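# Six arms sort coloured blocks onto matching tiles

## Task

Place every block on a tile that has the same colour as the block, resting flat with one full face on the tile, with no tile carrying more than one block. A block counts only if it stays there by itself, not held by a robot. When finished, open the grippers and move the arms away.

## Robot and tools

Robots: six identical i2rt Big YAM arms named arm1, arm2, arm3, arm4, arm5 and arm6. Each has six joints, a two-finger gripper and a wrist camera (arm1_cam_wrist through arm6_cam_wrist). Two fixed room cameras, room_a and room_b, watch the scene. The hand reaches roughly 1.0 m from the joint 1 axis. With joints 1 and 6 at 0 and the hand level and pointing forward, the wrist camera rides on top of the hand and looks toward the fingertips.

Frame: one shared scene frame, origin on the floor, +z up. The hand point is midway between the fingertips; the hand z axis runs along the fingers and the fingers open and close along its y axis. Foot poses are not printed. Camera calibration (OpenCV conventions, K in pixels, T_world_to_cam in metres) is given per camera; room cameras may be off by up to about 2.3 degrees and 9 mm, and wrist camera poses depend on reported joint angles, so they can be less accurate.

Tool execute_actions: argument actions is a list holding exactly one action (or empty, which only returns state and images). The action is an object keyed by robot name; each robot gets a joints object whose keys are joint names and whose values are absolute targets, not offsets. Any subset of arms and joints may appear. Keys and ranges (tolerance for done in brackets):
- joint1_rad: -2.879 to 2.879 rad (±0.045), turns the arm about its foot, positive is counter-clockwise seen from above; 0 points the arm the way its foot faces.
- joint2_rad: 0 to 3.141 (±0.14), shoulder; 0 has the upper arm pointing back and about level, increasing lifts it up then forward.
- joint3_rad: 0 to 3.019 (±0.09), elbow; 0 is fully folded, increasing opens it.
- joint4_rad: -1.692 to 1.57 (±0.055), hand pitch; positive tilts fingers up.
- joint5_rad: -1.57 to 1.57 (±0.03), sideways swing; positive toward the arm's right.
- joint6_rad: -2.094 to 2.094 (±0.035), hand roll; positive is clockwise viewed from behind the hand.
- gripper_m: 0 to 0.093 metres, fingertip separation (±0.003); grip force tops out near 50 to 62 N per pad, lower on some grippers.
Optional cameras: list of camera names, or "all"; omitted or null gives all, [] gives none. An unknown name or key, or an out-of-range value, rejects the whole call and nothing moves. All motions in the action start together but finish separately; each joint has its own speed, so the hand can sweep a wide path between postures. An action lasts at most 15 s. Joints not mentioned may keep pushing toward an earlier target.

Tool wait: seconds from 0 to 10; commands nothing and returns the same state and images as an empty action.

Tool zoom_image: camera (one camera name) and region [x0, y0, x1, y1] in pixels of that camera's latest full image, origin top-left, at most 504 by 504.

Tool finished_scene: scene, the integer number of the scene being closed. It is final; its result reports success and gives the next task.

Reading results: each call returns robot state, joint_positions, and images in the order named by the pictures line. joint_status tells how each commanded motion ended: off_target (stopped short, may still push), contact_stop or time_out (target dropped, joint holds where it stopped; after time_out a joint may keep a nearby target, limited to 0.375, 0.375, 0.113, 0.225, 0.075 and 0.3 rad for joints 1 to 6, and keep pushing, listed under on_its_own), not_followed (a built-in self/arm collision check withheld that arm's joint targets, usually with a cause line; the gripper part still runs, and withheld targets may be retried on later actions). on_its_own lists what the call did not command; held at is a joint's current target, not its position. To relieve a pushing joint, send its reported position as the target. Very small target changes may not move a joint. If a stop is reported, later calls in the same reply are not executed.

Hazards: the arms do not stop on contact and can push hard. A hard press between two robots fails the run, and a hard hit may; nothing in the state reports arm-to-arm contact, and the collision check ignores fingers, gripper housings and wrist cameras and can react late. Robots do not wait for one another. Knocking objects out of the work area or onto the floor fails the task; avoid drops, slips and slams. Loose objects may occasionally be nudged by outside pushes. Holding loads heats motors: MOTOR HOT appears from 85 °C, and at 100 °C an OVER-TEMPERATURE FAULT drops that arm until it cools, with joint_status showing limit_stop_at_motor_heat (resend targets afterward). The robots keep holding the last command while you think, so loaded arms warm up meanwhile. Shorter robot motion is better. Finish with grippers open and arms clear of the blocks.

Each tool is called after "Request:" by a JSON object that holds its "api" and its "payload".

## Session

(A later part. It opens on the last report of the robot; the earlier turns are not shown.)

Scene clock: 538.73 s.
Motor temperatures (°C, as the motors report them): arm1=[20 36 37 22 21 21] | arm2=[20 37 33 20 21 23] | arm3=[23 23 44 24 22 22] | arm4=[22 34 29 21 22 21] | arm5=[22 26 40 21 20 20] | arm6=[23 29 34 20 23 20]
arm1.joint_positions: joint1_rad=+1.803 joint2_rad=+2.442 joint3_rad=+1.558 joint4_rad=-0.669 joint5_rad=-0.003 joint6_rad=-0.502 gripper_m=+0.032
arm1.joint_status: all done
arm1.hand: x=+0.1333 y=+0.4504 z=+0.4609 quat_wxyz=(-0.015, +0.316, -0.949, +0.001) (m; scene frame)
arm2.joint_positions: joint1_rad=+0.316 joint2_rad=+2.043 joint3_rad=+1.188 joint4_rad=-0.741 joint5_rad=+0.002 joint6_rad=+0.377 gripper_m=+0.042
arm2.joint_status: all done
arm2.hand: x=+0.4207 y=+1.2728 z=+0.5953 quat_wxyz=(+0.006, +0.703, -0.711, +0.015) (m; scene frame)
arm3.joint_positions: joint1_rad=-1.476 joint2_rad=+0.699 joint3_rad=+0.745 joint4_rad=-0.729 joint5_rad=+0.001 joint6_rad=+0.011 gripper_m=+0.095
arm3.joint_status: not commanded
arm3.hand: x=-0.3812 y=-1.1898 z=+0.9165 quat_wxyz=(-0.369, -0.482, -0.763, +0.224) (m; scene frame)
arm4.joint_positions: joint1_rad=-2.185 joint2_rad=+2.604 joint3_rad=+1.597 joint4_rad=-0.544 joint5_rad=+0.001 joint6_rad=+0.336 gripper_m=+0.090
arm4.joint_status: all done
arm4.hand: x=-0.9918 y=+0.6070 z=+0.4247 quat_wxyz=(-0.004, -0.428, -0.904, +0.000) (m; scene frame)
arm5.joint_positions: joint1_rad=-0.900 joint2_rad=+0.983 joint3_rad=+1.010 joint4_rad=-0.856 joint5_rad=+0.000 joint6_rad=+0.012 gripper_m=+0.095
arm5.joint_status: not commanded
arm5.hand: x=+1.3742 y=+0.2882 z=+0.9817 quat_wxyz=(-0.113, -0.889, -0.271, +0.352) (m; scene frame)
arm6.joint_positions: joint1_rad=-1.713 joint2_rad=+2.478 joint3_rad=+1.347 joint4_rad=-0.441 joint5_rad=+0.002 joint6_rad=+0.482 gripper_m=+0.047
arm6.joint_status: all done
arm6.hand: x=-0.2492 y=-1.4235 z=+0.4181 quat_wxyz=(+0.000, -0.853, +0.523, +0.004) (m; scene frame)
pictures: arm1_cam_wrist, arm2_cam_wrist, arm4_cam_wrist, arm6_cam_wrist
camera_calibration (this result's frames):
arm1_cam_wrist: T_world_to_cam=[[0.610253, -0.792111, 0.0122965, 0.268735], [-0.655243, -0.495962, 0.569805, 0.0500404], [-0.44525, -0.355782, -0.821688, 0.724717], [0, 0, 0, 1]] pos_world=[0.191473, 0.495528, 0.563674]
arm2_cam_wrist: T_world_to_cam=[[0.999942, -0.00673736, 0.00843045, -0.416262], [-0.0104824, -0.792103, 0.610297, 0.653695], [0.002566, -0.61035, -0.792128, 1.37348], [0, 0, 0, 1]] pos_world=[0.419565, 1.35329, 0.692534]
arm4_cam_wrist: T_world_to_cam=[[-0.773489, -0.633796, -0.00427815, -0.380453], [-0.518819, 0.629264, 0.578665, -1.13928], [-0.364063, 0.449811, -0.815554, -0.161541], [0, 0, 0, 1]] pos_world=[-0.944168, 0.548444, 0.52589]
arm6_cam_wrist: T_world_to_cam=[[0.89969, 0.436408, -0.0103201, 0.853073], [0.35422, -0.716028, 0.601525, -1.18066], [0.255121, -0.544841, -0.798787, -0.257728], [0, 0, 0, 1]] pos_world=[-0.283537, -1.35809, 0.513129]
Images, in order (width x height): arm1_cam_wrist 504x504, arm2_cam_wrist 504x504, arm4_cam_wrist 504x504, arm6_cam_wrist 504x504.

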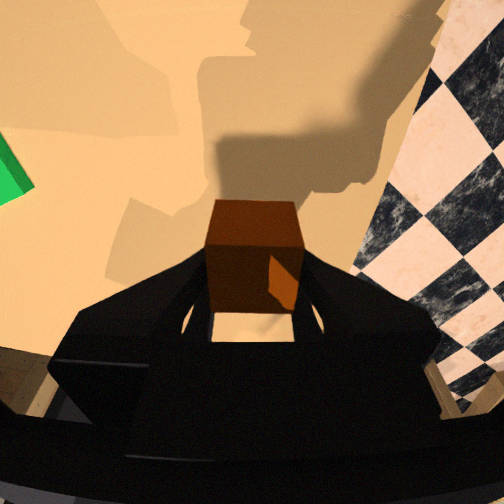

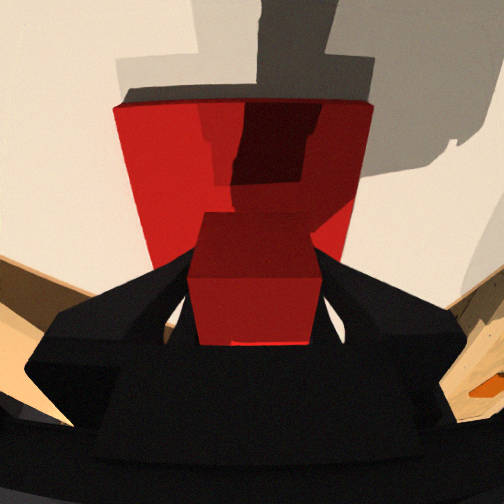

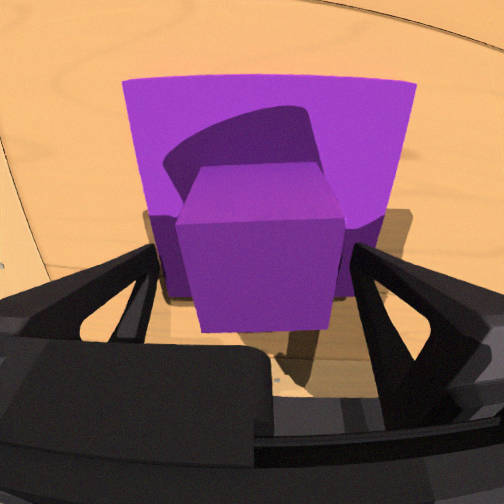

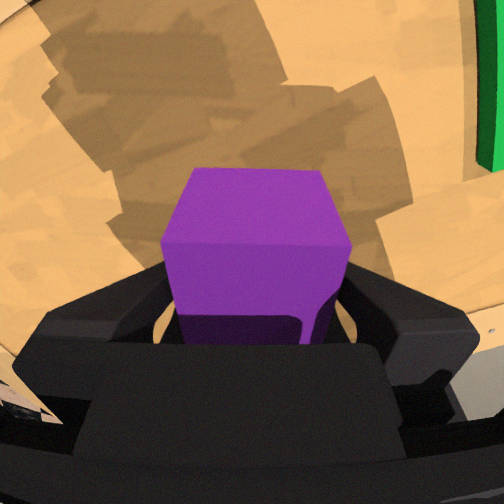

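Request:
{"api": "execute_actions", "payload": {"actions": [{"arm1":{"joints":{"joint1_rad":1.85,"joint2_rad":2.535,"joint4_rad":-0.575}},"arm2":{"joints":{"joint2_rad":2.095,"joint4_rad":-0.655}},"arm4":{"joints":{"joint2_rad":2.2,"joint4_rad":-0.9}},"arm6":{"joints":{"joint2_rad":2.52,"joint4_rad":-0.40}}}], "cameras": ["arm2_cam_wrist","arm6_cam_wrist","arm1_cam_wrist"]}}

Scene clock: 565.57 s.
Motor temperatures (°C, as the motors report them): arm1=[20 37 36 22 21 21] | arm2=[20 37 32 20 21 23] | arm3=[23 23 45 24 22 22] | arm4=[22 35 29 21 22 21] | arm5=[22 26 40 21 20 20] | arm6=[23 29 33 20 23 20]
arm1.joint_positions: joint1_rad=+1.845 joint2_rad=+2.547 joint3_rad=+1.550 joint4_rad=-0.586 joint5_rad=-0.002 joint6_rad=-0.502 gripper_m=+0.032
arm1.joint_status: all done
arm1.hand: x=+0.1064 y=+0.4714 z=+0.3993 quat_wxyz=(+0.000, +0.337, -0.942, -0.001) (m; scene frame)
arm2.joint_positions: joint1_rad=+0.316 joint2_rad=+2.095 joint3_rad=+1.188 joint4_rad=-0.669 joint5_rad=+0.001 joint6_rad=+0.378 gripper_m=+0.042
arm2.joint_status: all done
arm2.hand: x=+0.4188 y=+1.2776 z=+0.5701 quat_wxyz=(+0.002, +0.703, -0.712, +0.005) (m; scene frame)
arm3.joint_positions: joint1_rad=-1.476 joint2_rad=+0.699 joint3_rad=+0.745 joint4_rad=-0.729 joint5_rad=+0.001 joint6_rad=+0.011 gripper_m=+0.095
arm3.joint_status: not commanded
arm3.hand: x=-0.3812 y=-1.1898 z=+0.9165 quat_wxyz=(-0.369, -0.482, -0.763, +0.224) (m; scene frame)
arm4.joint_positions: joint1_rad=-2.185 joint2_rad=+2.178 joint3_rad=+1.613 joint4_rad=-0.884 joint5_rad=+0.001 joint6_rad=+0.336 gripper_m=+0.090
arm4.joint_status: all done
arm4.hand: x=-0.9425 y=+0.5761 z=+0.6804 quat_wxyz=(-0.054, -0.427, -0.903, +0.005) (m; scene frame)
arm5.joint_positions: joint1_rad=-0.900 joint2_rad=+0.983 joint3_rad=+1.010 joint4_rad=-0.856 joint5_rad=+0.000 joint6_rad=+0.012 gripper_m=+0.095
arm5.joint_status: not commanded
arm5.hand: x=+1.3742 y=+0.2882 z=+0.9817 quat_wxyz=(-0.113, -0.889, -0.271, +0.352) (m; scene frame)
arm6.joint_positions: joint1_rad=-1.713 joint2_rad=+2.520 joint3_rad=+1.347 joint4_rad=-0.410 joint5_rad=+0.002 joint6_rad=+0.482 gripper_m=+0.047
arm6.joint_status: all done
arm6.hand: x=-0.2413 y=-1.4292 z=+0.3973 quat_wxyz=(+0.000, -0.853, +0.523, -0.001) (m; scene frame)
pictures: arm1_cam_wrist, arm2_cam_wrist, arm6_cam_wrist
camera_calibration (this result's frames):
arm1_cam_wrist: T_world_to_cam=[[0.643691, -0.765284, -0.00106787, 0.291668], [-0.616844, -0.519661, 0.591148, 0.0765839], [-0.452951, -0.379858, -0.806563, 0.675707], [0, 0, 0, 1]] pos_world=[0.165558, 0.519679, 0.500039]
arm2_cam_wrist: T_world_to_cam=[[0.999971, -0.00760962, 0.000596804, -0.40852], [-0.00647057, -0.803616, 0.595113, 0.694558], [-0.00404898, -0.595099, -0.803642, 1.3463], [0, 0, 0, 1]] pos_world=[0.418453, 1.35623, 0.668847]
arm6_cam_wrist: T_world_to_cam=[[0.899746, 0.436383, -0.00519061, 0.846149], [0.34897, -0.712272, 0.609007, -1.17389], [0.262063, -0.549763, -0.793148, -0.287099], [0, 0, 0, 1]] pos_world=[-0.276429, -1.36321, 0.491587]
Images, in order (width x height): arm1_cam_wrist 504x504, arm2_cam_wrist 504x504, arm6_cam_wrist 504x504.

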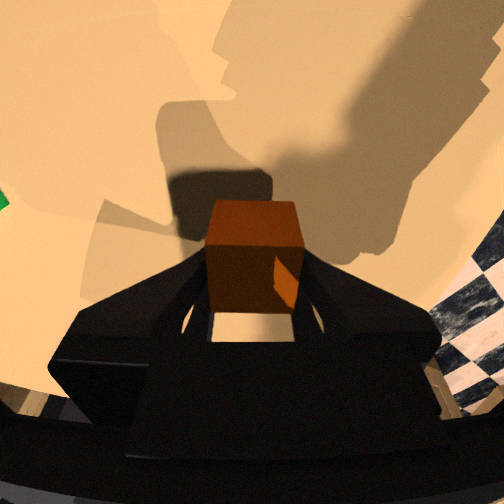

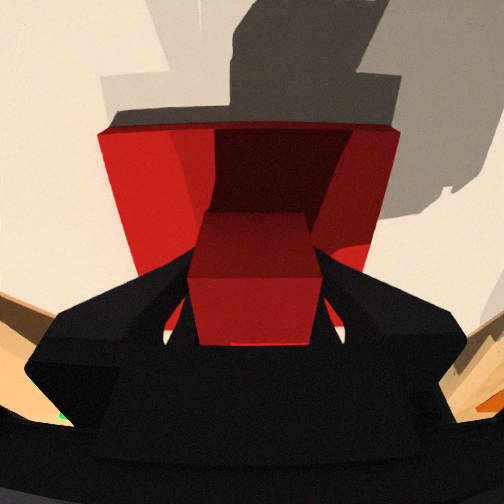

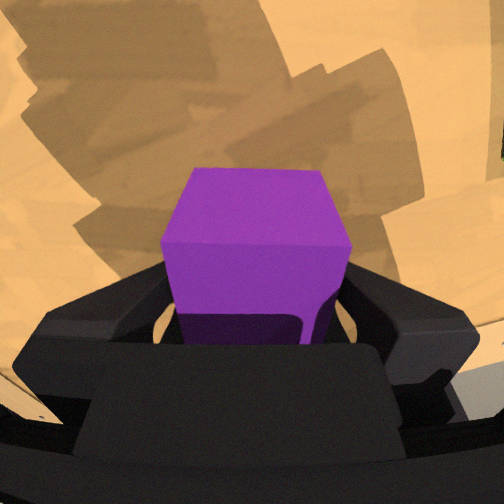

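Request:
{"api": "execute_actions", "payload": {"actions": [{"arm1":{"joints":{"joint2_rad":2.575,"joint4_rad":-0.55}},"arm2":{"joints":{"joint2_rad":2.115}},"arm4":{"joints":{"joint1_rad":-1.0,"joint2_rad":1.6,"joint3_rad":1.35,"joint4_rad":-1.2,"joint6_rad":0}},"arm6":{"joints":{"joint2_rad":2.565,"joint4_rad":-0.35}}}], "cameras": ["arm2_cam_wrist","arm6_cam_wrist","arm1_cam_wrist"]}}

Scene clock: 585.47 s.
Motor temperatures (°C, as the motors report them): arm1=[20 37 36 22 21 21] | arm2=[20 37 32 20 21 23] | arm3=[23 23 45 24 22 22] | arm4=[22 34 30 21 22 21] | arm5=[22 26 40 21 20 20] | arm6=[23 29 33 20 23 20]
arm1.joint_positions: joint1_rad=+1.845 joint2_rad=+2.563 joint3_rad=+1.550 joint4_rad=-0.560 joint5_rad=-0.002 joint6_rad=-0.503 gripper_m=+0.032
arm1.joint_status: all done
arm1.hand: x=+0.1060 y=+0.4713 z=+0.3901 quat_wxyz=(-0.005, +0.337, -0.942, +0.000) (m; scene frame)
arm2.joint_positions: joint1_rad=+0.316 joint2_rad=+2.095 joint3_rad=+1.188 joint4_rad=-0.669 joint5_rad=+0.001 joint6_rad=+0.378 gripper_m=+0.042
arm2.joint_status: all done
arm2.hand: x=+0.4188 y=+1.2775 z=+0.5699 quat_wxyz=(+0.002, +0.703, -0.712, +0.006) (m; scene frame)
arm3.joint_positions: joint1_rad=-1.476 joint2_rad=+0.699 joint3_rad=+0.745 joint4_rad=-0.729 joint5_rad=+0.001 joint6_rad=+0.011 gripper_m=+0.095
arm3.joint_status: not commanded
arm3.hand: x=-0.3812 y=-1.1898 z=+0.9165 quat_wxyz=(-0.369, -0.482, -0.763, +0.224) (m; scene frame)
arm4.joint_positions: joint1_rad=-0.993 joint2_rad=+1.579 joint3_rad=+1.348 joint4_rad=-1.183 joint5_rad=-0.002 joint6_rad=+0.012 gripper_m=+0.090
arm4.joint_status: all done
arm4.hand: x=-1.0886 y=+1.2132 z=+0.9118 quat_wxyz=(-0.071, +0.309, -0.948, -0.032) (m; scene frame)
arm5.joint_positions: joint1_rad=-0.900 joint2_rad=+0.983 joint3_rad=+1.010 joint4_rad=-0.856 joint5_rad=+0.000 joint6_rad=+0.012 gripper_m=+0.095
arm5.joint_status: not commanded
arm5.hand: x=+1.3742 y=+0.2882 z=+0.9817 quat_wxyz=(-0.113, -0.889, -0.271, +0.352) (m; scene frame)
arm6.joint_positions: joint1_rad=-1.713 joint2_rad=+2.531 joint3_rad=+1.348 joint4_rad=-0.375 joint5_rad=+0.002 joint6_rad=+0.482 gripper_m=+0.047
arm6.joint_status: all done
arm6.hand: x=-0.2447 y=-1.4269 z=+0.3917 quat_wxyz=(+0.000, -0.852, +0.523, +0.011) (m; scene frame)
pictures: arm1_cam_wrist, arm2_cam_wrist, arm6_cam_wrist
camera_calibration (this result's frames):
arm1_cam_wrist: T_world_to_cam=[[0.64397, -0.765043, 0.00344589, 0.289965], [-0.621939, -0.520881, 0.584701, 0.0853402], [-0.445526, -0.378673, -0.811242, 0.66857], [0, 0, 0, 1]] pos_world=[0.164213, 0.519457, 0.491474]
arm2_cam_wrist: T_world_to_cam=[[0.999971, -0.0076091, 0.000735725, -0.408635], [-0.00655143, -0.803404, 0.595398, 0.694194], [-0.00393936, -0.595386, -0.80343, 1.3463], [0, 0, 0, 1]] pos_world=[0.418475, 1.35618, 0.668635]
arm6_cam_wrist: T_world_to_cam=[[0.899539, 0.436493, -0.0174313, 0.853066], [0.361195, -0.720733, 0.591678, -1.16995], [0.2457, -0.538533, -0.805986, -0.272303], [0, 0, 0, 1]] pos_world=[-0.27788, -1.36223, 0.487633]
Images, in order (width x height): arm1_cam_wrist 504x504, arm2_cam_wrist 504x504, arm6_cam_wrist 504x504.

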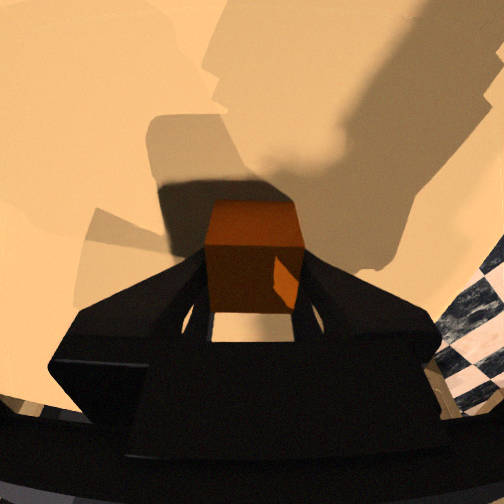

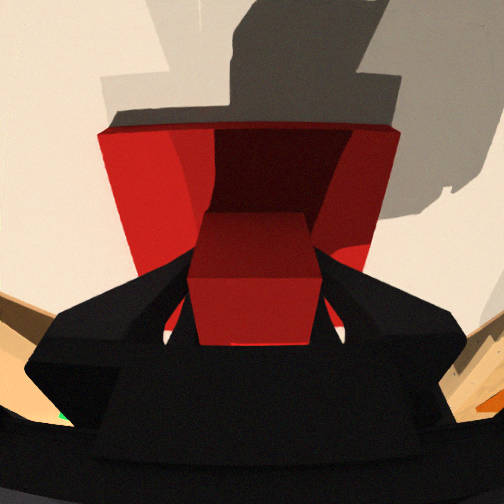

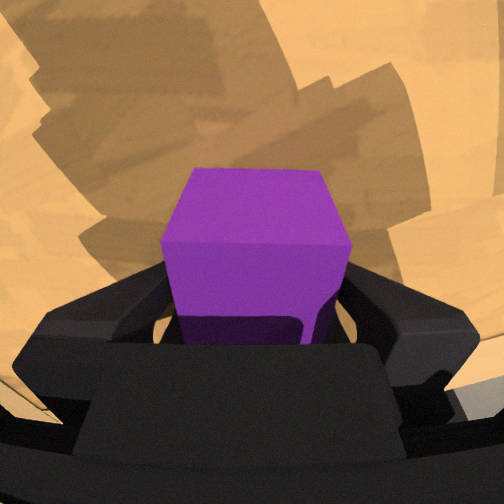

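Request:
{"api": "execute_actions", "payload": {"actions": [{"arm1":{"joints":{"joint2_rad":2.563,"gripper_m":0.09}},"arm2":{"joints":{"joint2_rad":2.095,"gripper_m":0.09}},"arm4":{"joints":{"joint1_rad":-0.2}},"arm6":{"joints":{"joint2_rad":2.525,"joint4_rad":-0.38,"gripper_m":0.09}}}], "cameras": []}}

Request:
{"api": "execute_actions", "payload": {"actions": [{"arm1":{"joints":{"joint2_rad":2.15,"joint4_rad":-0.9}},"arm2":{"joints":{"joint2_rad":1.7,"joint4_rad":-0.95}},"arm4":{"joints":{"joint1_rad":0.9}},"arm6":{"joints":{"joint2_rad":1.6,"joint3_rad":1.1,"joint4_rad":-0.9}}}], "cameras": ["arm2_cam_wrist","arm6_cam_wrist","arm1_cam_wrist","arm3_cam_wrist","arm4_cam_wrist"]}}

Scene clock: 606.77 s.
Motor temperatures (°C, as the motors report them): arm1=[20 37 36 22 21 21] | arm2=[20 37 32 20 21 23] | arm3=[23 23 45 24 22 22] | arm4=[22 33 31 21 22 21] | arm5=[22 26 40 21 20 20] | arm6=[23 28 33 20 23 20]
arm1.joint_positions: joint1_rad=+1.845 joint2_rad=+2.563 joint3_rad=+1.550 joint4_rad=-0.560 joint5_rad=-0.002 joint6_rad=-0.503 gripper_m=+0.090
arm1.joint_status: all done
arm1.hand: x=+0.1060 y=+0.4713 z=+0.3901 quat_wxyz=(-0.005, +0.337, -0.942, +0.000) (m; scene frame)
arm2.joint_positions: joint1_rad=+0.316 joint2_rad=+2.095 joint3_rad=+1.188 joint4_rad=-0.669 joint5_rad=+0.001 joint6_rad=+0.378 gripper_m=+0.090
arm2.joint_status: all done
arm2.hand: x=+0.4188 y=+1.2775 z=+0.5699 quat_wxyz=(+0.002, +0.703, -0.712, +0.006) (m; scene frame)
arm3.joint_positions: joint1_rad=-1.476 joint2_rad=+0.699 joint3_rad=+0.745 joint4_rad=-0.729 joint5_rad=+0.001 joint6_rad=+0.011 gripper_m=+0.095
arm3.joint_status: not commanded
arm3.hand: x=-0.3812 y=-1.1898 z=+0.9165 quat_wxyz=(-0.369, -0.482, -0.763, +0.224) (m; scene frame)
arm4.joint_positions: joint1_rad=-0.193 joint2_rad=+1.581 joint3_rad=+1.348 joint4_rad=-1.183 joint5_rad=-0.001 joint6_rad=+0.010 gripper_m=+0.090
arm4.joint_status: all done
arm4.hand: x=-1.4273 y=+1.4107 z=+0.9156 quat_wxyz=(-0.057, +0.655, -0.752, -0.058) (m; scene frame)
arm5.joint_positions: joint1_rad=-0.900 joint2_rad=+0.983 joint3_rad=+1.010 joint4_rad=-0.856 joint5_rad=+0.000 joint6_rad=+0.012 gripper_m=+0.095
arm5.joint_status: not commanded
arm5.hand: x=+1.3742 y=+0.2882 z=+0.9817 quat_wxyz=(-0.113, -0.889, -0.271, +0.352) (m; scene frame)
arm6.joint_positions: joint1_rad=-1.713 joint2_rad=+2.532 joint3_rad=+1.350 joint4_rad=-0.375 joint5_rad=+0.002 joint6_rad=+0.482 gripper_m=+0.090
arm6.joint_status: all done
arm6.hand: x=-0.2454 y=-1.4264 z=+0.3918 quat_wxyz=(+0.000, -0.852, +0.523, +0.012) (m; scene frame)
pictures: none
No camera images: the call's "cameras" was empty. Leave "cameras" out to get every camera's image.

Scene clock: 608.40 s.
Motor temperatures (°C, as the motors report them): arm1=[20 37 36 22 21 21] | arm2=[20 37 32 20 21 23] | arm3=[23 23 45 24 22 22] | arm4=[22 33 31 21 22 21] | arm5=[22 26 40 21 20 20] | arm6=[23 28 33 20 23 20]
arm1.joint_positions: joint1_rad=+1.845 joint2_rad=+2.156 joint3_rad=+1.543 joint4_rad=-0.892 joint5_rad=-0.002 joint6_rad=-0.503 gripper_m=+0.090
arm1.joint_status: all done
arm1.hand: x=+0.1416 y=+0.4779 z=+0.6234 quat_wxyz=(-0.038, +0.336, -0.941, +0.005) (m; scene frame)
arm2.joint_positions: joint1_rad=+0.316 joint2_rad=+1.697 joint3_rad=+1.188 joint4_rad=-0.935 joint5_rad=+0.001 joint6_rad=+0.378 gripper_m=+0.090
arm2.joint_status: all done
arm2.hand: x=+0.4195 y=+1.2761 z=+0.7600 quat_wxyz=(-0.024, +0.701, -0.710, -0.055) (m; scene frame)
arm3.joint_positions: joint1_rad=-1.476 joint2_rad=+0.699 joint3_rad=+0.745 joint4_rad=-0.729 joint5_rad=+0.001 joint6_rad=+0.011 gripper_m=+0.095
arm3.joint_status: not commanded
arm3.hand: x=-0.3812 y=-1.1898 z=+0.9165 quat_wxyz=(-0.369, -0.482, -0.763, +0.224) (m; scene frame)
arm4.joint_positions: joint1_rad=+0.906 joint2_rad=+1.584 joint3_rad=+1.348 joint4_rad=-1.183 joint5_rad=-0.001 joint6_rad=+0.010 gripper_m=+0.090
arm4.joint_status: all done
arm4.hand: x=-1.9071 y=+1.1953 z=+0.9171 quat_wxyz=(-0.024, +0.951, -0.298, -0.079) (m; scene frame)
arm5.joint_positions: joint1_rad=-0.900 joint2_rad=+0.983 joint3_rad=+1.010 joint4_rad=-0.856 joint5_rad=+0.000 joint6_rad=+0.012 gripper_m=+0.095
arm5.joint_status: not commanded
arm5.hand: x=+1.3742 y=+0.2882 z=+0.9817 quat_wxyz=(-0.113, -0.889, -0.271, +0.352) (m; scene frame)
arm6.joint_positions: joint1_rad=-1.713 joint2_rad=+1.603 joint3_rad=+1.085 joint4_rad=-0.892 joint5_rad=+0.002 joint6_rad=+0.482 gripper_m=+0.090
arm6.joint_status: all done
arm6.hand: x=-0.2045 y=-1.4544 z=+0.7740 quat_wxyz=(+0.005, -0.849, +0.521, +0.085) (m; scene frame)
pictures: arm1_cam_wrist, arm2_cam_wrist, arm3_cam_wrist, arm4_cam_wrist, arm6_cam_wrist
camera_calibration (this result's frames):
arm1_cam_wrist: T_world_to_cam=[[0.642579, -0.765313, 0.0372604, 0.250518], [-0.659752, -0.527909, 0.534827, 0.0142527], [-0.389639, -0.368251, -0.84414, 0.883785], [0, 0, 0, 1]] pos_world=[0.192783, 0.524703, 0.729081]
arm2_cam_wrist: T_world_to_cam=[[0.998876, -0.00523181, -0.0471088, -0.375666], [0.0186493, -0.870344, 0.492091, 0.733265], [-0.0435754, -0.492417, -0.869268, 1.43351], [0, 0, 0, 1]] pos_world=[0.424035, 1.34211, 0.867575]
arm3_cam_wrist: T_world_to_cam=[[-0.8932, -0.449512, -0.0115327, -0.863113], [-0.429211, 0.859948, -0.276166, 1.11452], [0.134058, -0.241722, -0.961041, 0.768774], [0, 0, 0, 1]] pos_world=[-0.395626, -1.16058, 1.03666]
arm4_cam_wrist: T_world_to_cam=[[0.5714, 0.82067, -0.0017317, 0.110626], [0.736217, -0.511664, 0.442927, 1.61244], [0.362611, -0.254364, -0.896556, 1.94403], [0, 0, 0, 1]] pos_world=[-1.95525, 1.22873, 1.02893]
arm6_cam_wrist: T_world_to_cam=[[0.893317, 0.440716, -0.0880535, 0.895076], [0.425697, -0.766932, 0.480205, -1.39823], [0.144103, -0.46646, -0.872725, 0.146785], [0, 0, 0, 1]] pos_world=[-0.225516, -1.39835, 0.878356]
Images, in order (width x height): arm1_cam_wrist 504x504, arm2_cam_wrist 504x504, arm3_cam_wrist 504x504, arm4_cam_wrist 504x504, arm6_cam_wrist 504x504.

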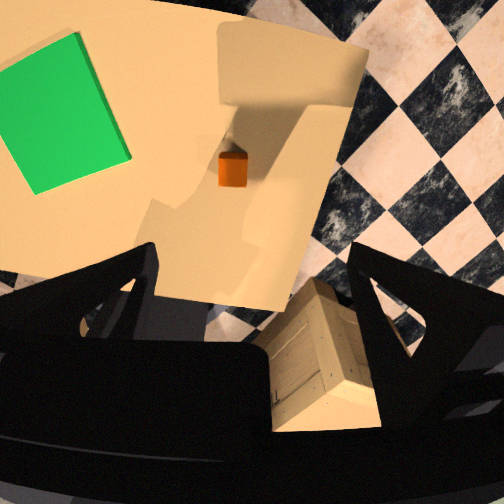

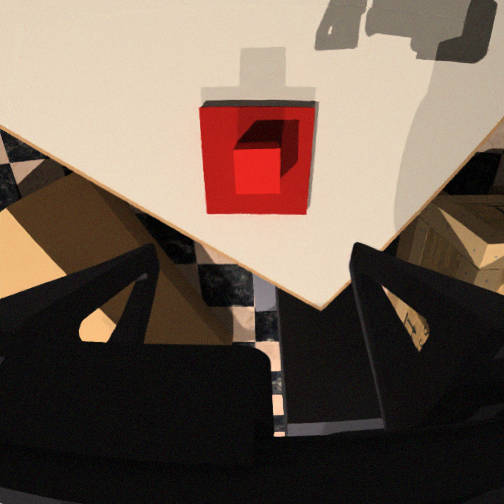

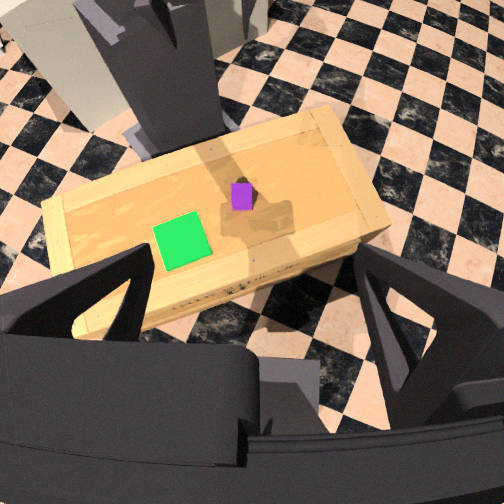

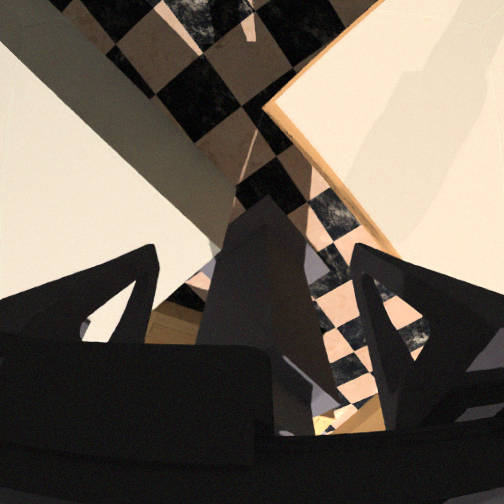

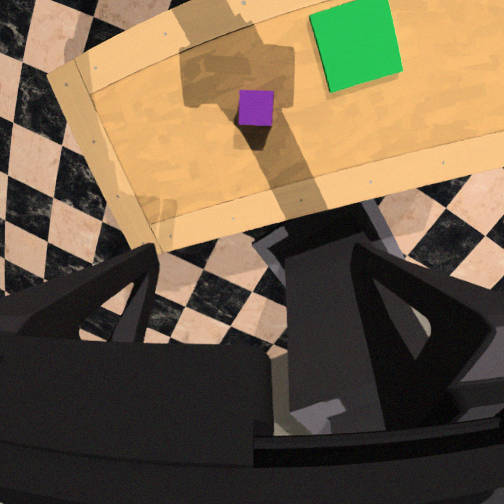

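Request:
{"api": "execute_actions", "payload": {"actions": [{"arm1":{"joints":{"joint1_rad":0.088,"joint2_rad":2.285,"joint3_rad":1.52,"joint4_rad":-0.79,"joint6_rad":0}},"arm2":{"joints":{"joint1_rad":2.118,"joint2_rad":2.45,"joint3_rad":1.6,"joint4_rad":-0.68,"joint6_rad":-0.088}},"arm3":{"joints":{"joint1_rad":-1.425,"joint2_rad":2.335,"joint3_rad":1.69,"joint4_rad":-0.885,"joint6_rad":0.06}},"arm4":{"joints":{"joint1_rad":2.22,"joint2_rad":1.66,"joint3_rad":1.18,"joint4_rad":-1.08}},"arm6":{"joints":{"joint1_rad":-0.4,"joint2_rad":0.9,"joint3_rad":0.9}}}], "cameras": ["arm2_cam_wrist","arm1_cam_wrist","arm3_cam_wrist","arm4_cam_wrist"]}}

Scene clock: 699.27 s.
Motor temperatures (°C, as the motors report them): arm1=[20 37 39 22 21 21] | arm2=[20 36 34 20 21 23] | arm3=[23 23 46 24 22 22] | arm4=[22 32 31 21 22 21] | arm5=[22 25 41 21 20 20] | arm6=[23 27 35 20 23 20]
arm1.joint_positions: joint1_rad=+0.078 joint2_rad=+2.299 joint3_rad=+1.530 joint4_rad=-0.788 joint5_rad=+0.002 joint6_rad=-0.014 gripper_m=+0.090
arm1.joint_status: all done
arm1.hand: x=-0.4718 y=-0.2369 z=+0.5278 quat_wxyz=(-0.007, -0.707, -0.707, +0.001) (m; scene frame)
arm2.joint_positions: joint1_rad=+2.126 joint2_rad=+2.458 joint3_rad=+1.603 joint4_rad=-0.676 joint5_rad=-0.002 joint6_rad=-0.082 gripper_m=+0.090
arm2.joint_status: all done
arm2.hand: x=+0.0891 y=+0.4538 z=+0.4806 quat_wxyz=(+0.010, +0.942, +0.336, -0.019) (m; scene frame)
arm3.joint_positions: joint1_rad=-1.431 joint2_rad=+2.360 joint3_rad=+1.656 joint4_rad=-0.872 joint5_rad=+0.001 joint6_rad=+0.046 gripper_m=+0.095
arm3.joint_status: all done
arm3.hand: x=-0.2294 y=-1.4286 z=+0.4852 quat_wxyz=(+0.000, -0.528, -0.849, -0.002) (m; scene frame)
arm4.joint_positions: joint1_rad=+2.226 joint2_rad=+1.665 joint3_rad=+1.171 joint4_rad=-1.089 joint5_rad=-0.001 joint6_rad=+0.010 gripper_m=+0.090
arm4.joint_status: all done
arm4.hand: x=-1.8368 y=+0.6096 z=+0.8095 quat_wxyz=(-0.007, +0.937, +0.348, +0.003) (m; scene frame)
arm5.joint_positions: joint1_rad=-0.900 joint2_rad=+0.983 joint3_rad=+1.010 joint4_rad=-0.856 joint5_rad=+0.000 joint6_rad=+0.012 gripper_m=+0.095
arm5.joint_status: not commanded
arm5.hand: x=+1.3742 y=+0.2882 z=+0.9817 quat_wxyz=(-0.113, -0.889, -0.271, +0.352) (m; scene frame)
arm6.joint_positions: joint1_rad=-0.408 joint2_rad=+0.898 joint3_rad=+0.888 joint4_rad=-0.896 joint5_rad=+0.000 joint6_rad=+0.482 gripper_m=+0.090
arm6.joint_status: all done
arm6.hand: x=-0.1061 y=-1.9657 z=+0.9678 quat_wxyz=(-0.178, -0.939, -0.098, +0.276) (m; scene frame)
pictures: arm1_cam_wrist, arm2_cam_wrist, arm3_cam_wrist, arm4_cam_wrist
camera_calibration (this result's frames):
arm1_cam_wrist: T_world_to_cam=[[-0.999871, -0.0136351, -0.00847919, -0.471506], [-0.0160221, 0.812651, 0.582531, -0.120514], [-0.00105227, 0.582591, -0.812764, 0.692924], [0, 0, 0, 1]] pos_world=[-0.472647, -0.312185, 0.629389]
arm2_cam_wrist: T_world_to_cam=[[-0.637445, 0.770436, -0.0096326, -0.287352], [0.639552, 0.536043, 0.551026, -0.560666], [0.429694, 0.345088, -0.834432, 0.332322], [0, 0, 0, 1]] pos_world=[0.0326071, 0.407247, 0.583474]
arm3_cam_wrist: T_world_to_cam=[[-0.89193, -0.451935, -0.0146703, -0.841445], [-0.377074, 0.725497, 0.575733, 0.672534], [-0.249551, 0.519046, -0.817506, 1.20532], [0, 0, 0, 1]] pos_world=[-0.196126, -1.49382, 0.585812]
arm4_cam_wrist: T_world_to_cam=[[-0.652719, 0.757523, 0.0108213, -1.66927], [0.614505, 0.521025, 0.592382, 0.334582], [0.443105, 0.393308, -0.805585, 1.35246], [0, 0, 0, 1]] pos_world=[-1.89444, 0.558251, 0.909381]
Images, in order (width x height): arm1_cam_wrist 504x504, arm2_cam_wrist 504x504, arm3_cam_wrist 504x504, arm4_cam_wrist 504x504.

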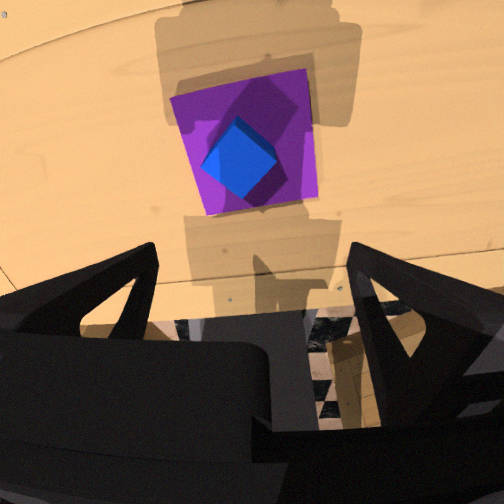

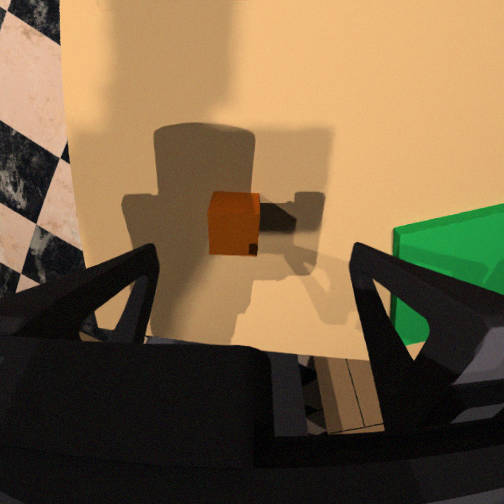

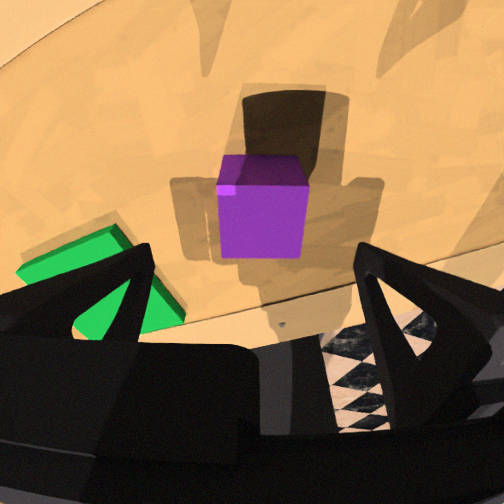

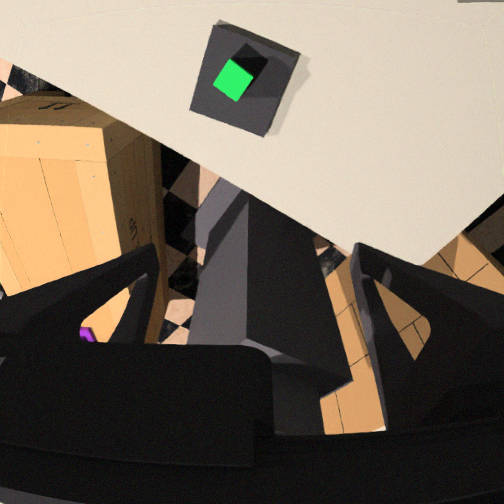

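Request:
{"api": "zoom_image", "payload": {"camera": "arm1_cam_wrist", "region": [160, 60, 328, 228]}}

Request:
{"api": "zoom_image", "payload": {"camera": "arm4_cam_wrist", "region": [180, 15, 306, 141]}}

Request:
{"api": "zoom_image", "payload": {"camera": "arm2_cam_wrist", "region": [190, 180, 274, 264]}}

Region (160, 60, 328, 228) of arm1_cam_wrist's 504x504 image, scaled by 3.000, with more detail than that image has.

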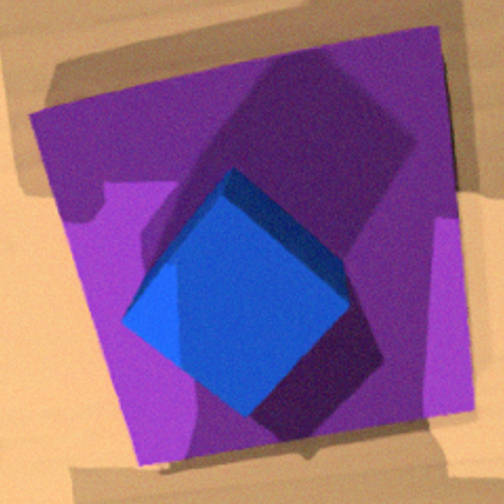

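Region (180, 15, 306, 141) of arm4_cam_wrist's 504x504 image, scaled by 4.000, with more detail than that image has.

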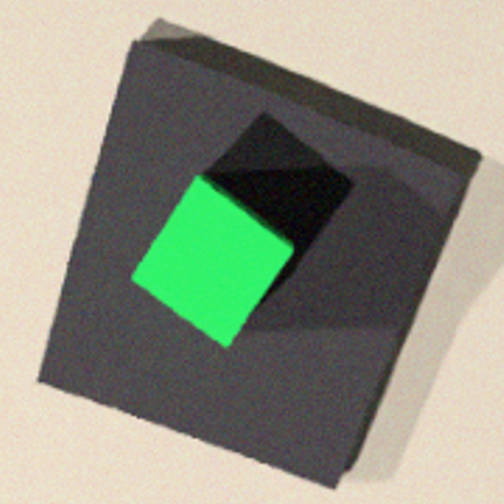

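Region (190, 180, 274, 264) of arm2_cam_wrist's 504x504 image, scaled by 6.000, with more detail than that image has.

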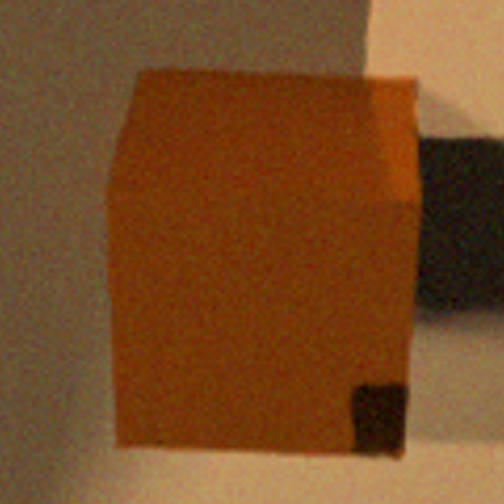

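Request:
{"api": "execute_actions", "payload": {"actions": [{"arm1":{"joints":{"joint1_rad":0.10,"joint2_rad":2.54,"joint3_rad":1.69,"joint4_rad":-0.68,"joint6_rad":0.74}},"arm2":{"joints":{"joint1_rad":2.15,"joint2_rad":2.592,"joint3_rad":1.652,"joint4_rad":-0.60,"joint6_rad":-0.025}},"arm3":{"joints":{"joint2_rad":2.46,"joint4_rad":-0.75}},"arm4":{"joints":{"joint1_rad":2.272,"joint2_rad":2.17,"joint3_rad":1.235,"joint4_rad":-0.60,"joint6_rad":0.665}}}], "cameras": ["arm2_cam_wrist","arm1_cam_wrist","arm3_cam_wrist","arm4_cam_wrist"]}}

Scene clock: 771.53 s.
Motor temperatures (°C, as the motors report them): arm1=[20 38 37 22 21 21] | arm2=[20 40 32 20 21 23] | arm3=[23 29 44 23 22 22] | arm4=[22 32 31 21 22 21] | arm5=[22 25 41 21 20 20] | arm6=[23 25 37 20 23 20]
arm1.joint_positions: joint1_rad=+0.085 joint2_rad=+2.558 joint3_rad=+1.665 joint4_rad=-0.683 joint5_rad=+0.002 joint6_rad=+0.725 gripper_m=+0.090
arm1.joint_status: all done
arm1.hand: x=-0.4659 y=-0.2481 z=+0.4107 quat_wxyz=(+0.001, -0.913, -0.408, -0.006) (m; scene frame)
arm2.joint_positions: joint1_rad=+2.140 joint2_rad=+2.607 joint3_rad=+1.633 joint4_rad=-0.611 joint5_rad=-0.002 joint6_rad=-0.033 gripper_m=+0.090
arm2.joint_status: all done
arm2.hand: x=+0.1147 y=+0.4610 z=+0.4006 quat_wxyz=(+0.003, +0.947, +0.320, +0.007) (m; scene frame)
arm3.joint_positions: joint1_rad=-1.431 joint2_rad=+2.460 joint3_rad=+1.664 joint4_rad=-0.768 joint5_rad=+0.001 joint6_rad=+0.046 gripper_m=+0.095
arm3.joint_status: all done
arm3.hand: x=-0.2294 y=-1.4280 z=+0.4268 quat_wxyz=(-0.006, -0.528, -0.849, +0.001) (m; scene frame)
arm4.joint_positions: joint1_rad=+2.274 joint2_rad=+2.181 joint3_rad=+1.223 joint4_rad=-0.617 joint5_rad=-0.001 joint6_rad=+0.653 gripper_m=+0.090
arm4.joint_status: all done
arm4.hand: x=-1.8634 y=+0.5577 z=+0.5786 quat_wxyz=(-0.006, +0.998, +0.058, -0.003) (m; scene frame)
arm5.joint_positions: joint1_rad=-0.900 joint2_rad=+0.983 joint3_rad=+1.010 joint4_rad=-0.856 joint5_rad=+0.000 joint6_rad=+0.012 gripper_m=+0.095
arm5.joint_status: not commanded
arm5.hand: x=+1.3742 y=+0.2882 z=+0.9817 quat_wxyz=(-0.113, -0.889, -0.271, +0.352) (m; scene frame)
arm6.joint_positions: joint1_rad=-0.408 joint2_rad=+0.898 joint3_rad=+0.888 joint4_rad=-0.896 joint5_rad=+0.000 joint6_rad=+0.482 gripper_m=+0.090
arm6.joint_status: not commanded
arm6.hand: x=-0.1061 y=-1.9657 z=+0.9678 quat_wxyz=(-0.178, -0.939, -0.098, +0.276) (m; scene frame)
pictures: arm1_cam_wrist, arm2_cam_wrist, arm3_cam_wrist, arm4_cam_wrist
camera_calibration (this result's frames):
arm1_cam_wrist: T_world_to_cam=[[-0.753896, 0.656991, -0.0019102, -0.188466], [0.524154, 0.603214, 0.601162, 0.149049], [0.39611, 0.452212, -0.799125, 0.751361], [0, 0, 0, 1]] pos_world=[-0.51783, -0.305862, 0.510469]
arm2_cam_wrist: T_world_to_cam=[[-0.609774, 0.792462, -0.0133756, -0.289174], [0.631776, 0.496183, 0.595534, -0.535402], [0.478575, 0.354691, -0.803219, 0.229541], [0, 0, 0, 1]] pos_world=[0.0520707, 0.413401, 0.499354]
arm3_cam_wrist: T_world_to_cam=[[-0.891868, -0.452043, -0.015083, -0.842032], [-0.380297, 0.731428, 0.566027, 0.71756], [-0.244837, 0.510558, -0.824249, 1.14912], [0, 0, 0, 1]] pos_world=[-0.19675, -1.49217, 0.528301]
arm4_cam_wrist: T_world_to_cam=[[-0.115826, 0.993211, 0.0107975, -0.775746], [0.809347, 0.0880714, 0.58069, 1.12599], [0.575797, 0.0759981, -0.814053, 1.62777], [0, 0, 0, 1]] pos_world=[-1.93844, 0.547604, 0.679614]
Images, in order (width x height): arm1_cam_wrist 504x504, arm2_cam_wrist 504x504, arm3_cam_wrist 504x504, arm4_cam_wrist 504x504.

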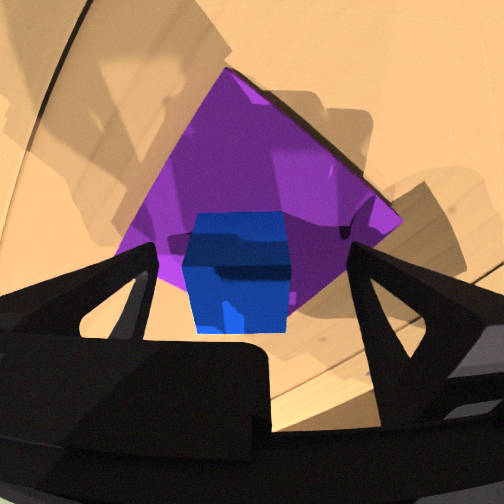

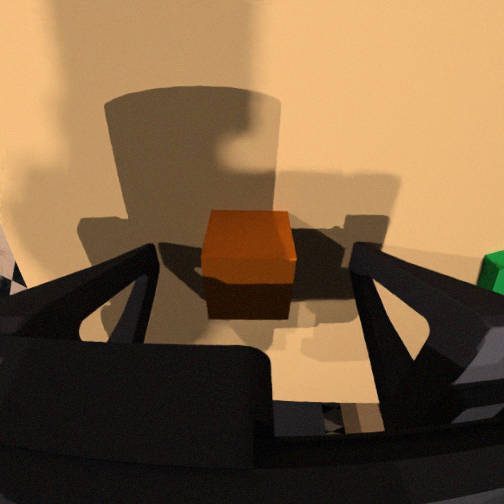

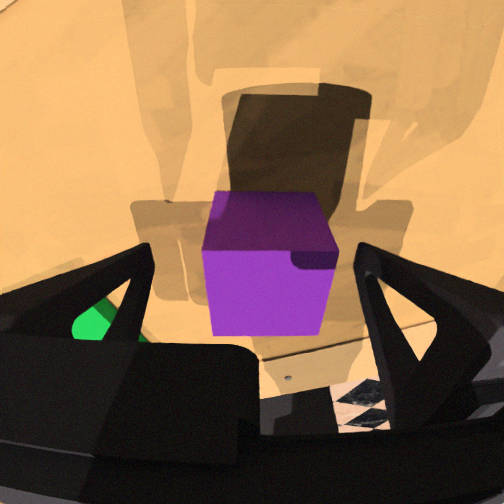

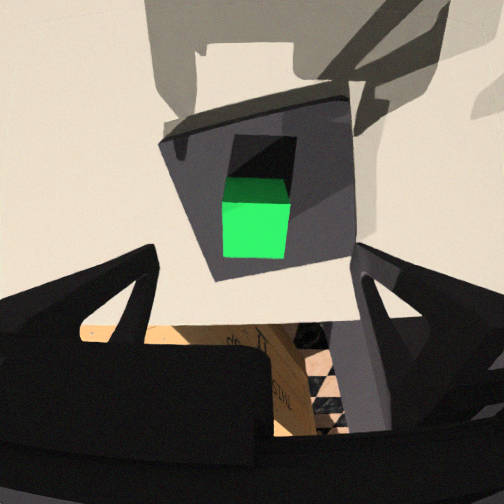

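Request:
{"api": "execute_actions", "payload": {"actions": [{"arm1":{"joints":{"gripper_m":0.026}},"arm2":{"joints":{"gripper_m":0.021}},"arm3":{"joints":{"gripper_m":0.036}},"arm4":{"joints":{"joint2_rad":2.258,"joint4_rad":-0.54,"gripper_m":0.07}}}], "cameras": ["arm4_cam_wrist"]}}

Scene clock: 797.07 s.
Motor temperatures (°C, as the motors report them): arm1=[20 39 38 22 21 21] | arm2=[20 41 32 20 21 23] | arm3=[23 29 43 23 22 22] | arm4=[22 33 30 21 22 21] | arm5=[22 25 41 21 20 20] | arm6=[23 25 37 20 23 20]
arm1.joint_positions: joint1_rad=+0.085 joint2_rad=+2.558 joint3_rad=+1.665 joint4_rad=-0.683 joint5_rad=+0.001 joint6_rad=+0.726 gripper_m=+0.037
arm1.joint_status: gripper_m off_target (ended at +0.037, target +0.026)
arm1.hand: x=-0.4659 y=-0.2481 z=+0.4107 quat_wxyz=(+0.001, -0.913, -0.408, -0.006) (m; scene frame)
arm2.joint_positions: joint1_rad=+2.140 joint2_rad=+2.607 joint3_rad=+1.633 joint4_rad=-0.611 joint5_rad=-0.002 joint6_rad=-0.032 gripper_m=+0.032
arm2.joint_status: gripper_m off_target (ended at +0.032, target +0.021)
arm2.hand: x=+0.1147 y=+0.4610 z=+0.4006 quat_wxyz=(+0.003, +0.948, +0.319, +0.007) (m; scene frame)
arm3.joint_positions: joint1_rad=-1.431 joint2_rad=+2.460 joint3_rad=+1.664 joint4_rad=-0.768 joint5_rad=+0.001 joint6_rad=+0.047 gripper_m=+0.048
arm3.joint_status: gripper_m off_target (ended at +0.048, target +0.036)
arm3.hand: x=-0.2295 y=-1.4280 z=+0.4268 quat_wxyz=(-0.005, -0.528, -0.849, +0.001) (m; scene frame)
arm4.joint_positions: joint1_rad=+2.274 joint2_rad=+2.243 joint3_rad=+1.223 joint4_rad=-0.556 joint5_rad=-0.001 joint6_rad=+0.653 gripper_m=+0.070
arm4.joint_status: all done
arm4.hand: x=-1.8609 y=+0.5606 z=+0.5481 quat_wxyz=(-0.006, +0.998, +0.058, -0.002) (m; scene frame)
arm5.joint_positions: joint1_rad=-0.900 joint2_rad=+0.983 joint3_rad=+1.010 joint4_rad=-0.856 joint5_rad=+0.000 joint6_rad=+0.012 gripper_m=+0.095
arm5.joint_status: not commanded
arm5.hand: x=+1.3742 y=+0.2882 z=+0.9817 quat_wxyz=(-0.113, -0.889, -0.271, +0.352) (m; scene frame)
arm6.joint_positions: joint1_rad=-0.408 joint2_rad=+0.898 joint3_rad=+0.888 joint4_rad=-0.896 joint5_rad=+0.000 joint6_rad=+0.482 gripper_m=+0.090
arm6.joint_status: not commanded
arm6.hand: x=-0.1061 y=-1.9657 z=+0.9678 quat_wxyz=(-0.178, -0.939, -0.098, +0.276) (m; scene frame)
pictures: arm4_cam_wrist
camera_calibration (this result's frames):
arm4_cam_wrist: T_world_to_cam=[[-0.115442, 0.993248, 0.0114915, -0.777693], [0.808906, 0.0872897, 0.581422, 1.14071], [0.576493, 0.0764159, -0.813521, 1.60208], [0, 0, 0, 1]] pos_world=[-1.93609, 0.550445, 0.649025]
Images, in order (width x height): arm4_cam_wrist 504x504.

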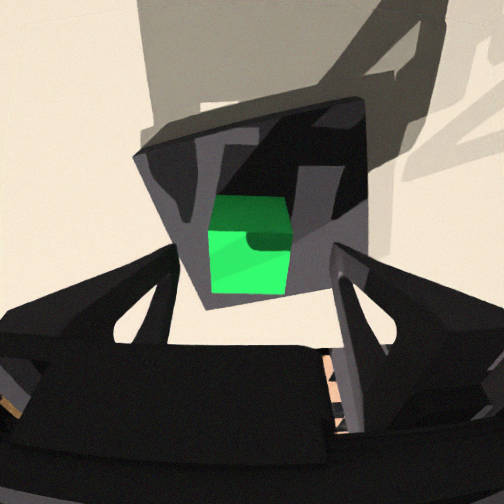

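Request:
{"api": "execute_actions", "payload": {"actions": [{"arm1":{"joints":{"joint1_rad":-0.7,"joint2_rad":2.24,"joint3_rad":1.29,"joint4_rad":-0.61,"joint6_rad":0.372}},"arm2":{"joints":{"joint1_rad":1.5,"joint2_rad":1.85,"joint3_rad":1.35,"joint4_rad":-1.05,"joint6_rad":0.02}},"arm3":{"joints":{"joint1_rad":-0.6,"joint2_rad":2.33,"joint4_rad":-0.9,"joint6_rad":-0.32}},"arm4":{"joints":{"joint2_rad":2.285,"joint4_rad":-0.525,"gripper_m":0.021}}}], "cameras": ["arm4_cam_wrist"]}}

Scene clock: 866.43 s.
Motor temperatures (°C, as the motors report them): arm1=[20 40 38 22 21 21] | arm2=[20 42 32 20 21 23] | arm3=[23 30 43 23 22 22] | arm4=[22 32 29 21 22 21] | arm5=[22 25 41 21 20 20] | arm6=[23 24 37 20 23 20]
arm1.joint_positions: joint1_rad=-0.708 joint2_rad=+2.240 joint3_rad=+1.294 joint4_rad=-0.610 joint5_rad=+0.002 joint6_rad=+0.387 gripper_m=+0.037
arm1.joint_status: all done
arm1.hand: x=-0.8484 y=-0.0088 z=+0.4974 quat_wxyz=(-0.003, -0.981, -0.192, +0.001) (m; scene frame)
arm2.joint_positions: joint1_rad=+1.496 joint2_rad=+1.847 joint3_rad=+1.349 joint4_rad=-1.036 joint5_rad=+0.002 joint6_rad=+0.014 gripper_m=+0.032
arm2.joint_status: all done
arm2.hand: x=+0.0629 y=+0.8219 z=+0.7429 quat_wxyz=(+0.002, +1.000, -0.020, -0.017) (m; scene frame)
arm3.joint_positions: joint1_rad=-0.607 joint2_rad=+2.337 joint3_rad=+1.682 joint4_rad=-0.882 joint5_rad=-0.001 joint6_rad=-0.306 gripper_m=+0.048
arm3.joint_status: all done
arm3.hand: x=+0.0934 y=-1.0332 z=+0.5084 quat_wxyz=(-0.019, +0.032, -0.999, +0.005) (m; scene frame)
arm4.joint_positions: joint1_rad=+2.274 joint2_rad=+2.249 joint3_rad=+1.223 joint4_rad=-0.542 joint5_rad=+0.000 joint6_rad=+0.654 gripper_m=+0.031
arm4.joint_status: gripper_m off_target (ended at +0.031, target +0.021); the others done
arm4.hand: x=-1.8623 y=+0.5594 z=+0.5452 quat_wxyz=(-0.003, +0.998, +0.058, -0.006) (m; scene frame)
arm5.joint_positions: joint1_rad=-0.900 joint2_rad=+0.983 joint3_rad=+1.010 joint4_rad=-0.856 joint5_rad=+0.000 joint6_rad=+0.012 gripper_m=+0.095
arm5.joint_status: not commanded
arm5.hand: x=+1.3742 y=+0.2882 z=+0.9817 quat_wxyz=(-0.113, -0.889, -0.271, +0.352) (m; scene frame)
arm6.joint_positions: joint1_rad=-0.408 joint2_rad=+0.898 joint3_rad=+0.888 joint4_rad=-0.896 joint5_rad=+0.000 joint6_rad=+0.482 gripper_m=+0.090
arm6.joint_status: not commanded
arm6.hand: x=-0.1061 y=-1.9657 z=+0.9678 quat_wxyz=(-0.178, -0.939, -0.098, +0.276) (m; scene frame)
pictures: arm4_cam_wrist
camera_calibration (this result's frames):
arm4_cam_wrist: T_world_to_cam=[[-0.114736, 0.993375, 0.00645304, -0.772633], [0.812768, 0.0901367, 0.575572, 1.15242], [0.571177, 0.0712837, -0.817725, 1.59587], [0, 0, 0, 1]] pos_world=[-1.93683, 0.549879, 0.646665]
Images, in order (width x height): arm4_cam_wrist 504x504.

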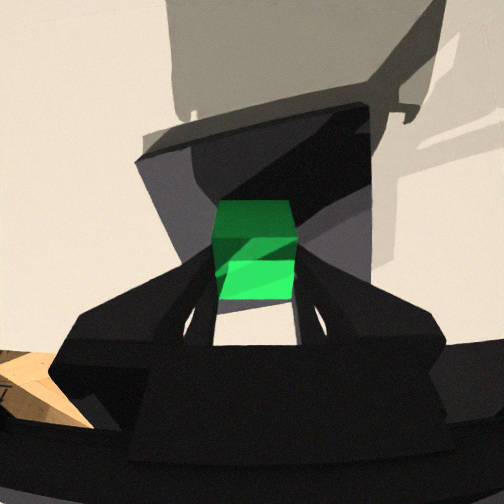

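Request:
{"api": "execute_actions", "payload": {"actions": [{"arm1":{"joints":{"joint1_rad":-1.588,"joint2_rad":2.55,"joint3_rad":1.795,"joint4_rad":-0.79}},"arm2":{"joints":{"joint1_rad":-0.15}},"arm3":{"joints":{"joint1_rad":1.105,"joint3_rad":1.66,"joint4_rad":-0.9}},"arm4":{"joints":{"joint1_rad":0.65,"joint2_rad":1.7,"joint3_rad":1.3,"joint4_rad":-1.15,"joint6_rad":0.6}}}], "cameras": ["arm1_cam_wrist","arm3_cam_wrist","arm4_cam_wrist"]}}

Scene clock: 916.10 s.
Motor temperatures (°C, as the motors report them): arm1=[20 38 36 22 21 21] | arm2=[20 39 33 20 21 23] | arm3=[23 31 42 23 22 22] | arm4=[22 32 28 21 22 21] | arm5=[22 24 41 21 20 20] | arm6=[23 23 38 20 23 20]
arm1.joint_positions: joint1_rad=-1.583 joint2_rad=+2.547 joint3_rad=+1.779 joint4_rad=-0.781 joint5_rad=+0.001 joint6_rad=+0.384 gripper_m=+0.037
arm1.joint_status: all done
arm1.hand: x=-1.1123 y=+0.4330 z=+0.4405 quat_wxyz=(+0.001, -0.971, +0.241, +0.005) (m; scene frame)
arm2.joint_positions: joint1_rad=-0.157 joint2_rad=+1.848 joint3_rad=+1.349 joint4_rad=-1.036 joint5_rad=+0.001 joint6_rad=+0.015 gripper_m=+0.032
arm2.joint_status: all done
arm2.hand: x=+0.6562 y=+1.3393 z=+0.7402 quat_wxyz=(-0.012, +0.662, -0.749, -0.009) (m; scene frame)
arm3.joint_positions: joint1_rad=+1.112 joint2_rad=+2.337 joint3_rad=+1.652 joint4_rad=-0.882 joint5_rad=-0.003 joint6_rad=-0.308 gripper_m=+0.048
arm3.joint_status: all done
arm3.hand: x=-0.4727 y=-0.2511 z=+0.4943 quat_wxyz=(-0.002, +0.778, -0.628, +0.001) (m; scene frame)
arm4.joint_positions: joint1_rad=+0.644 joint2_rad=+1.685 joint3_rad=+1.303 joint4_rad=-1.133 joint5_rad=+0.002 joint6_rad=+0.611 gripper_m=+0.031
arm4.joint_status: all done
arm4.hand: x=-1.8173 y=+1.2921 z=+0.8518 quat_wxyz=(-0.004, +0.741, -0.671, -0.034) (m; scene frame)
arm5.joint_positions: joint1_rad=-0.900 joint2_rad=+0.983 joint3_rad=+1.010 joint4_rad=-0.856 joint5_rad=+0.000 joint6_rad=+0.012 gripper_m=+0.095
arm5.joint_status: not commanded
arm5.hand: x=+1.3742 y=+0.2882 z=+0.9817 quat_wxyz=(-0.113, -0.889, -0.271, +0.352) (m; scene frame)
arm6.joint_positions: joint1_rad=-0.408 joint2_rad=+0.898 joint3_rad=+0.888 joint4_rad=-0.896 joint5_rad=+0.000 joint6_rad=+0.482 gripper_m=+0.090
arm6.joint_status: not commanded
arm6.hand: x=-0.1061 y=-1.9657 z=+0.9678 quat_wxyz=(-0.178, -0.939, -0.098, +0.276) (m; scene frame)
pictures: arm1_cam_wrist, arm3_cam_wrist, arm4_cam_wrist
camera_calibration (this result's frames):
arm1_cam_wrist: T_world_to_cam=[[0.45606, 0.889948, 0.00120089, 0.120366], [0.722951, -0.371267, 0.582668, 0.71028], [0.51899, -0.264863, -0.812709, 1.17642], [0, 0, 0, 1]] pos_world=[-1.17894, 0.468173, 0.542082]
arm3_cam_wrist: T_world_to_cam=[[0.975082, 0.221719, -0.00748635, 0.521901], [0.185747, -0.7975, 0.574014, -0.394246], [0.1213, -0.561101, -0.818811, 0.445645], [0, 0, 0, 1]] pos_world=[-0.489723, -0.180075, 0.595109]
arm4_cam_wrist: T_world_to_cam=[[0.994291, 0.0992443, -0.0391958, 1.71233], [0.104696, -0.83646, 0.537935, 0.815906], [0.0206013, -0.538967, -0.842075, 1.57733], [0, 0, 0, 1]] pos_world=[-1.82047, 1.36266, 0.956438]
Images, in order (width x height): arm1_cam_wrist 504x504, arm3_cam_wrist 504x504, arm4_cam_wrist 504x504.

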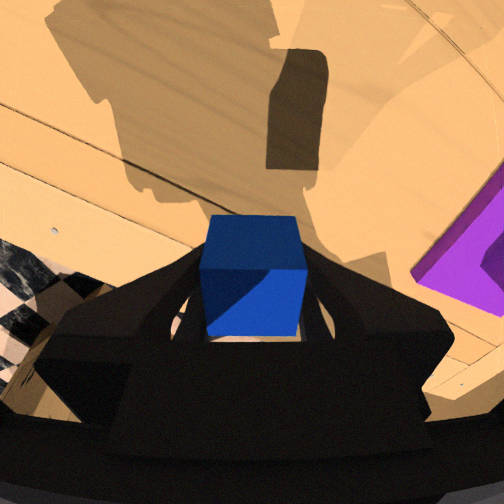

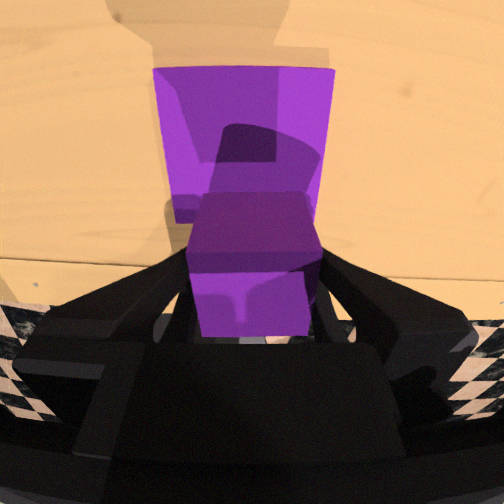

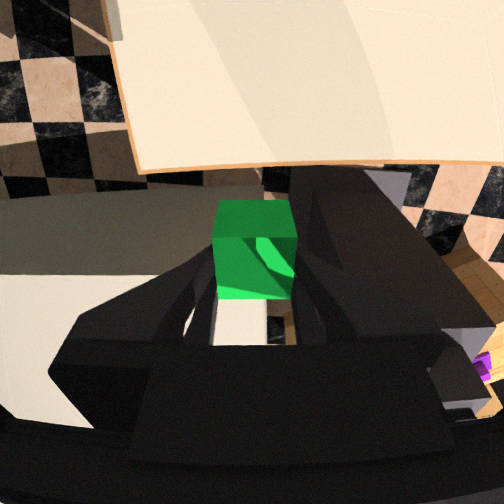

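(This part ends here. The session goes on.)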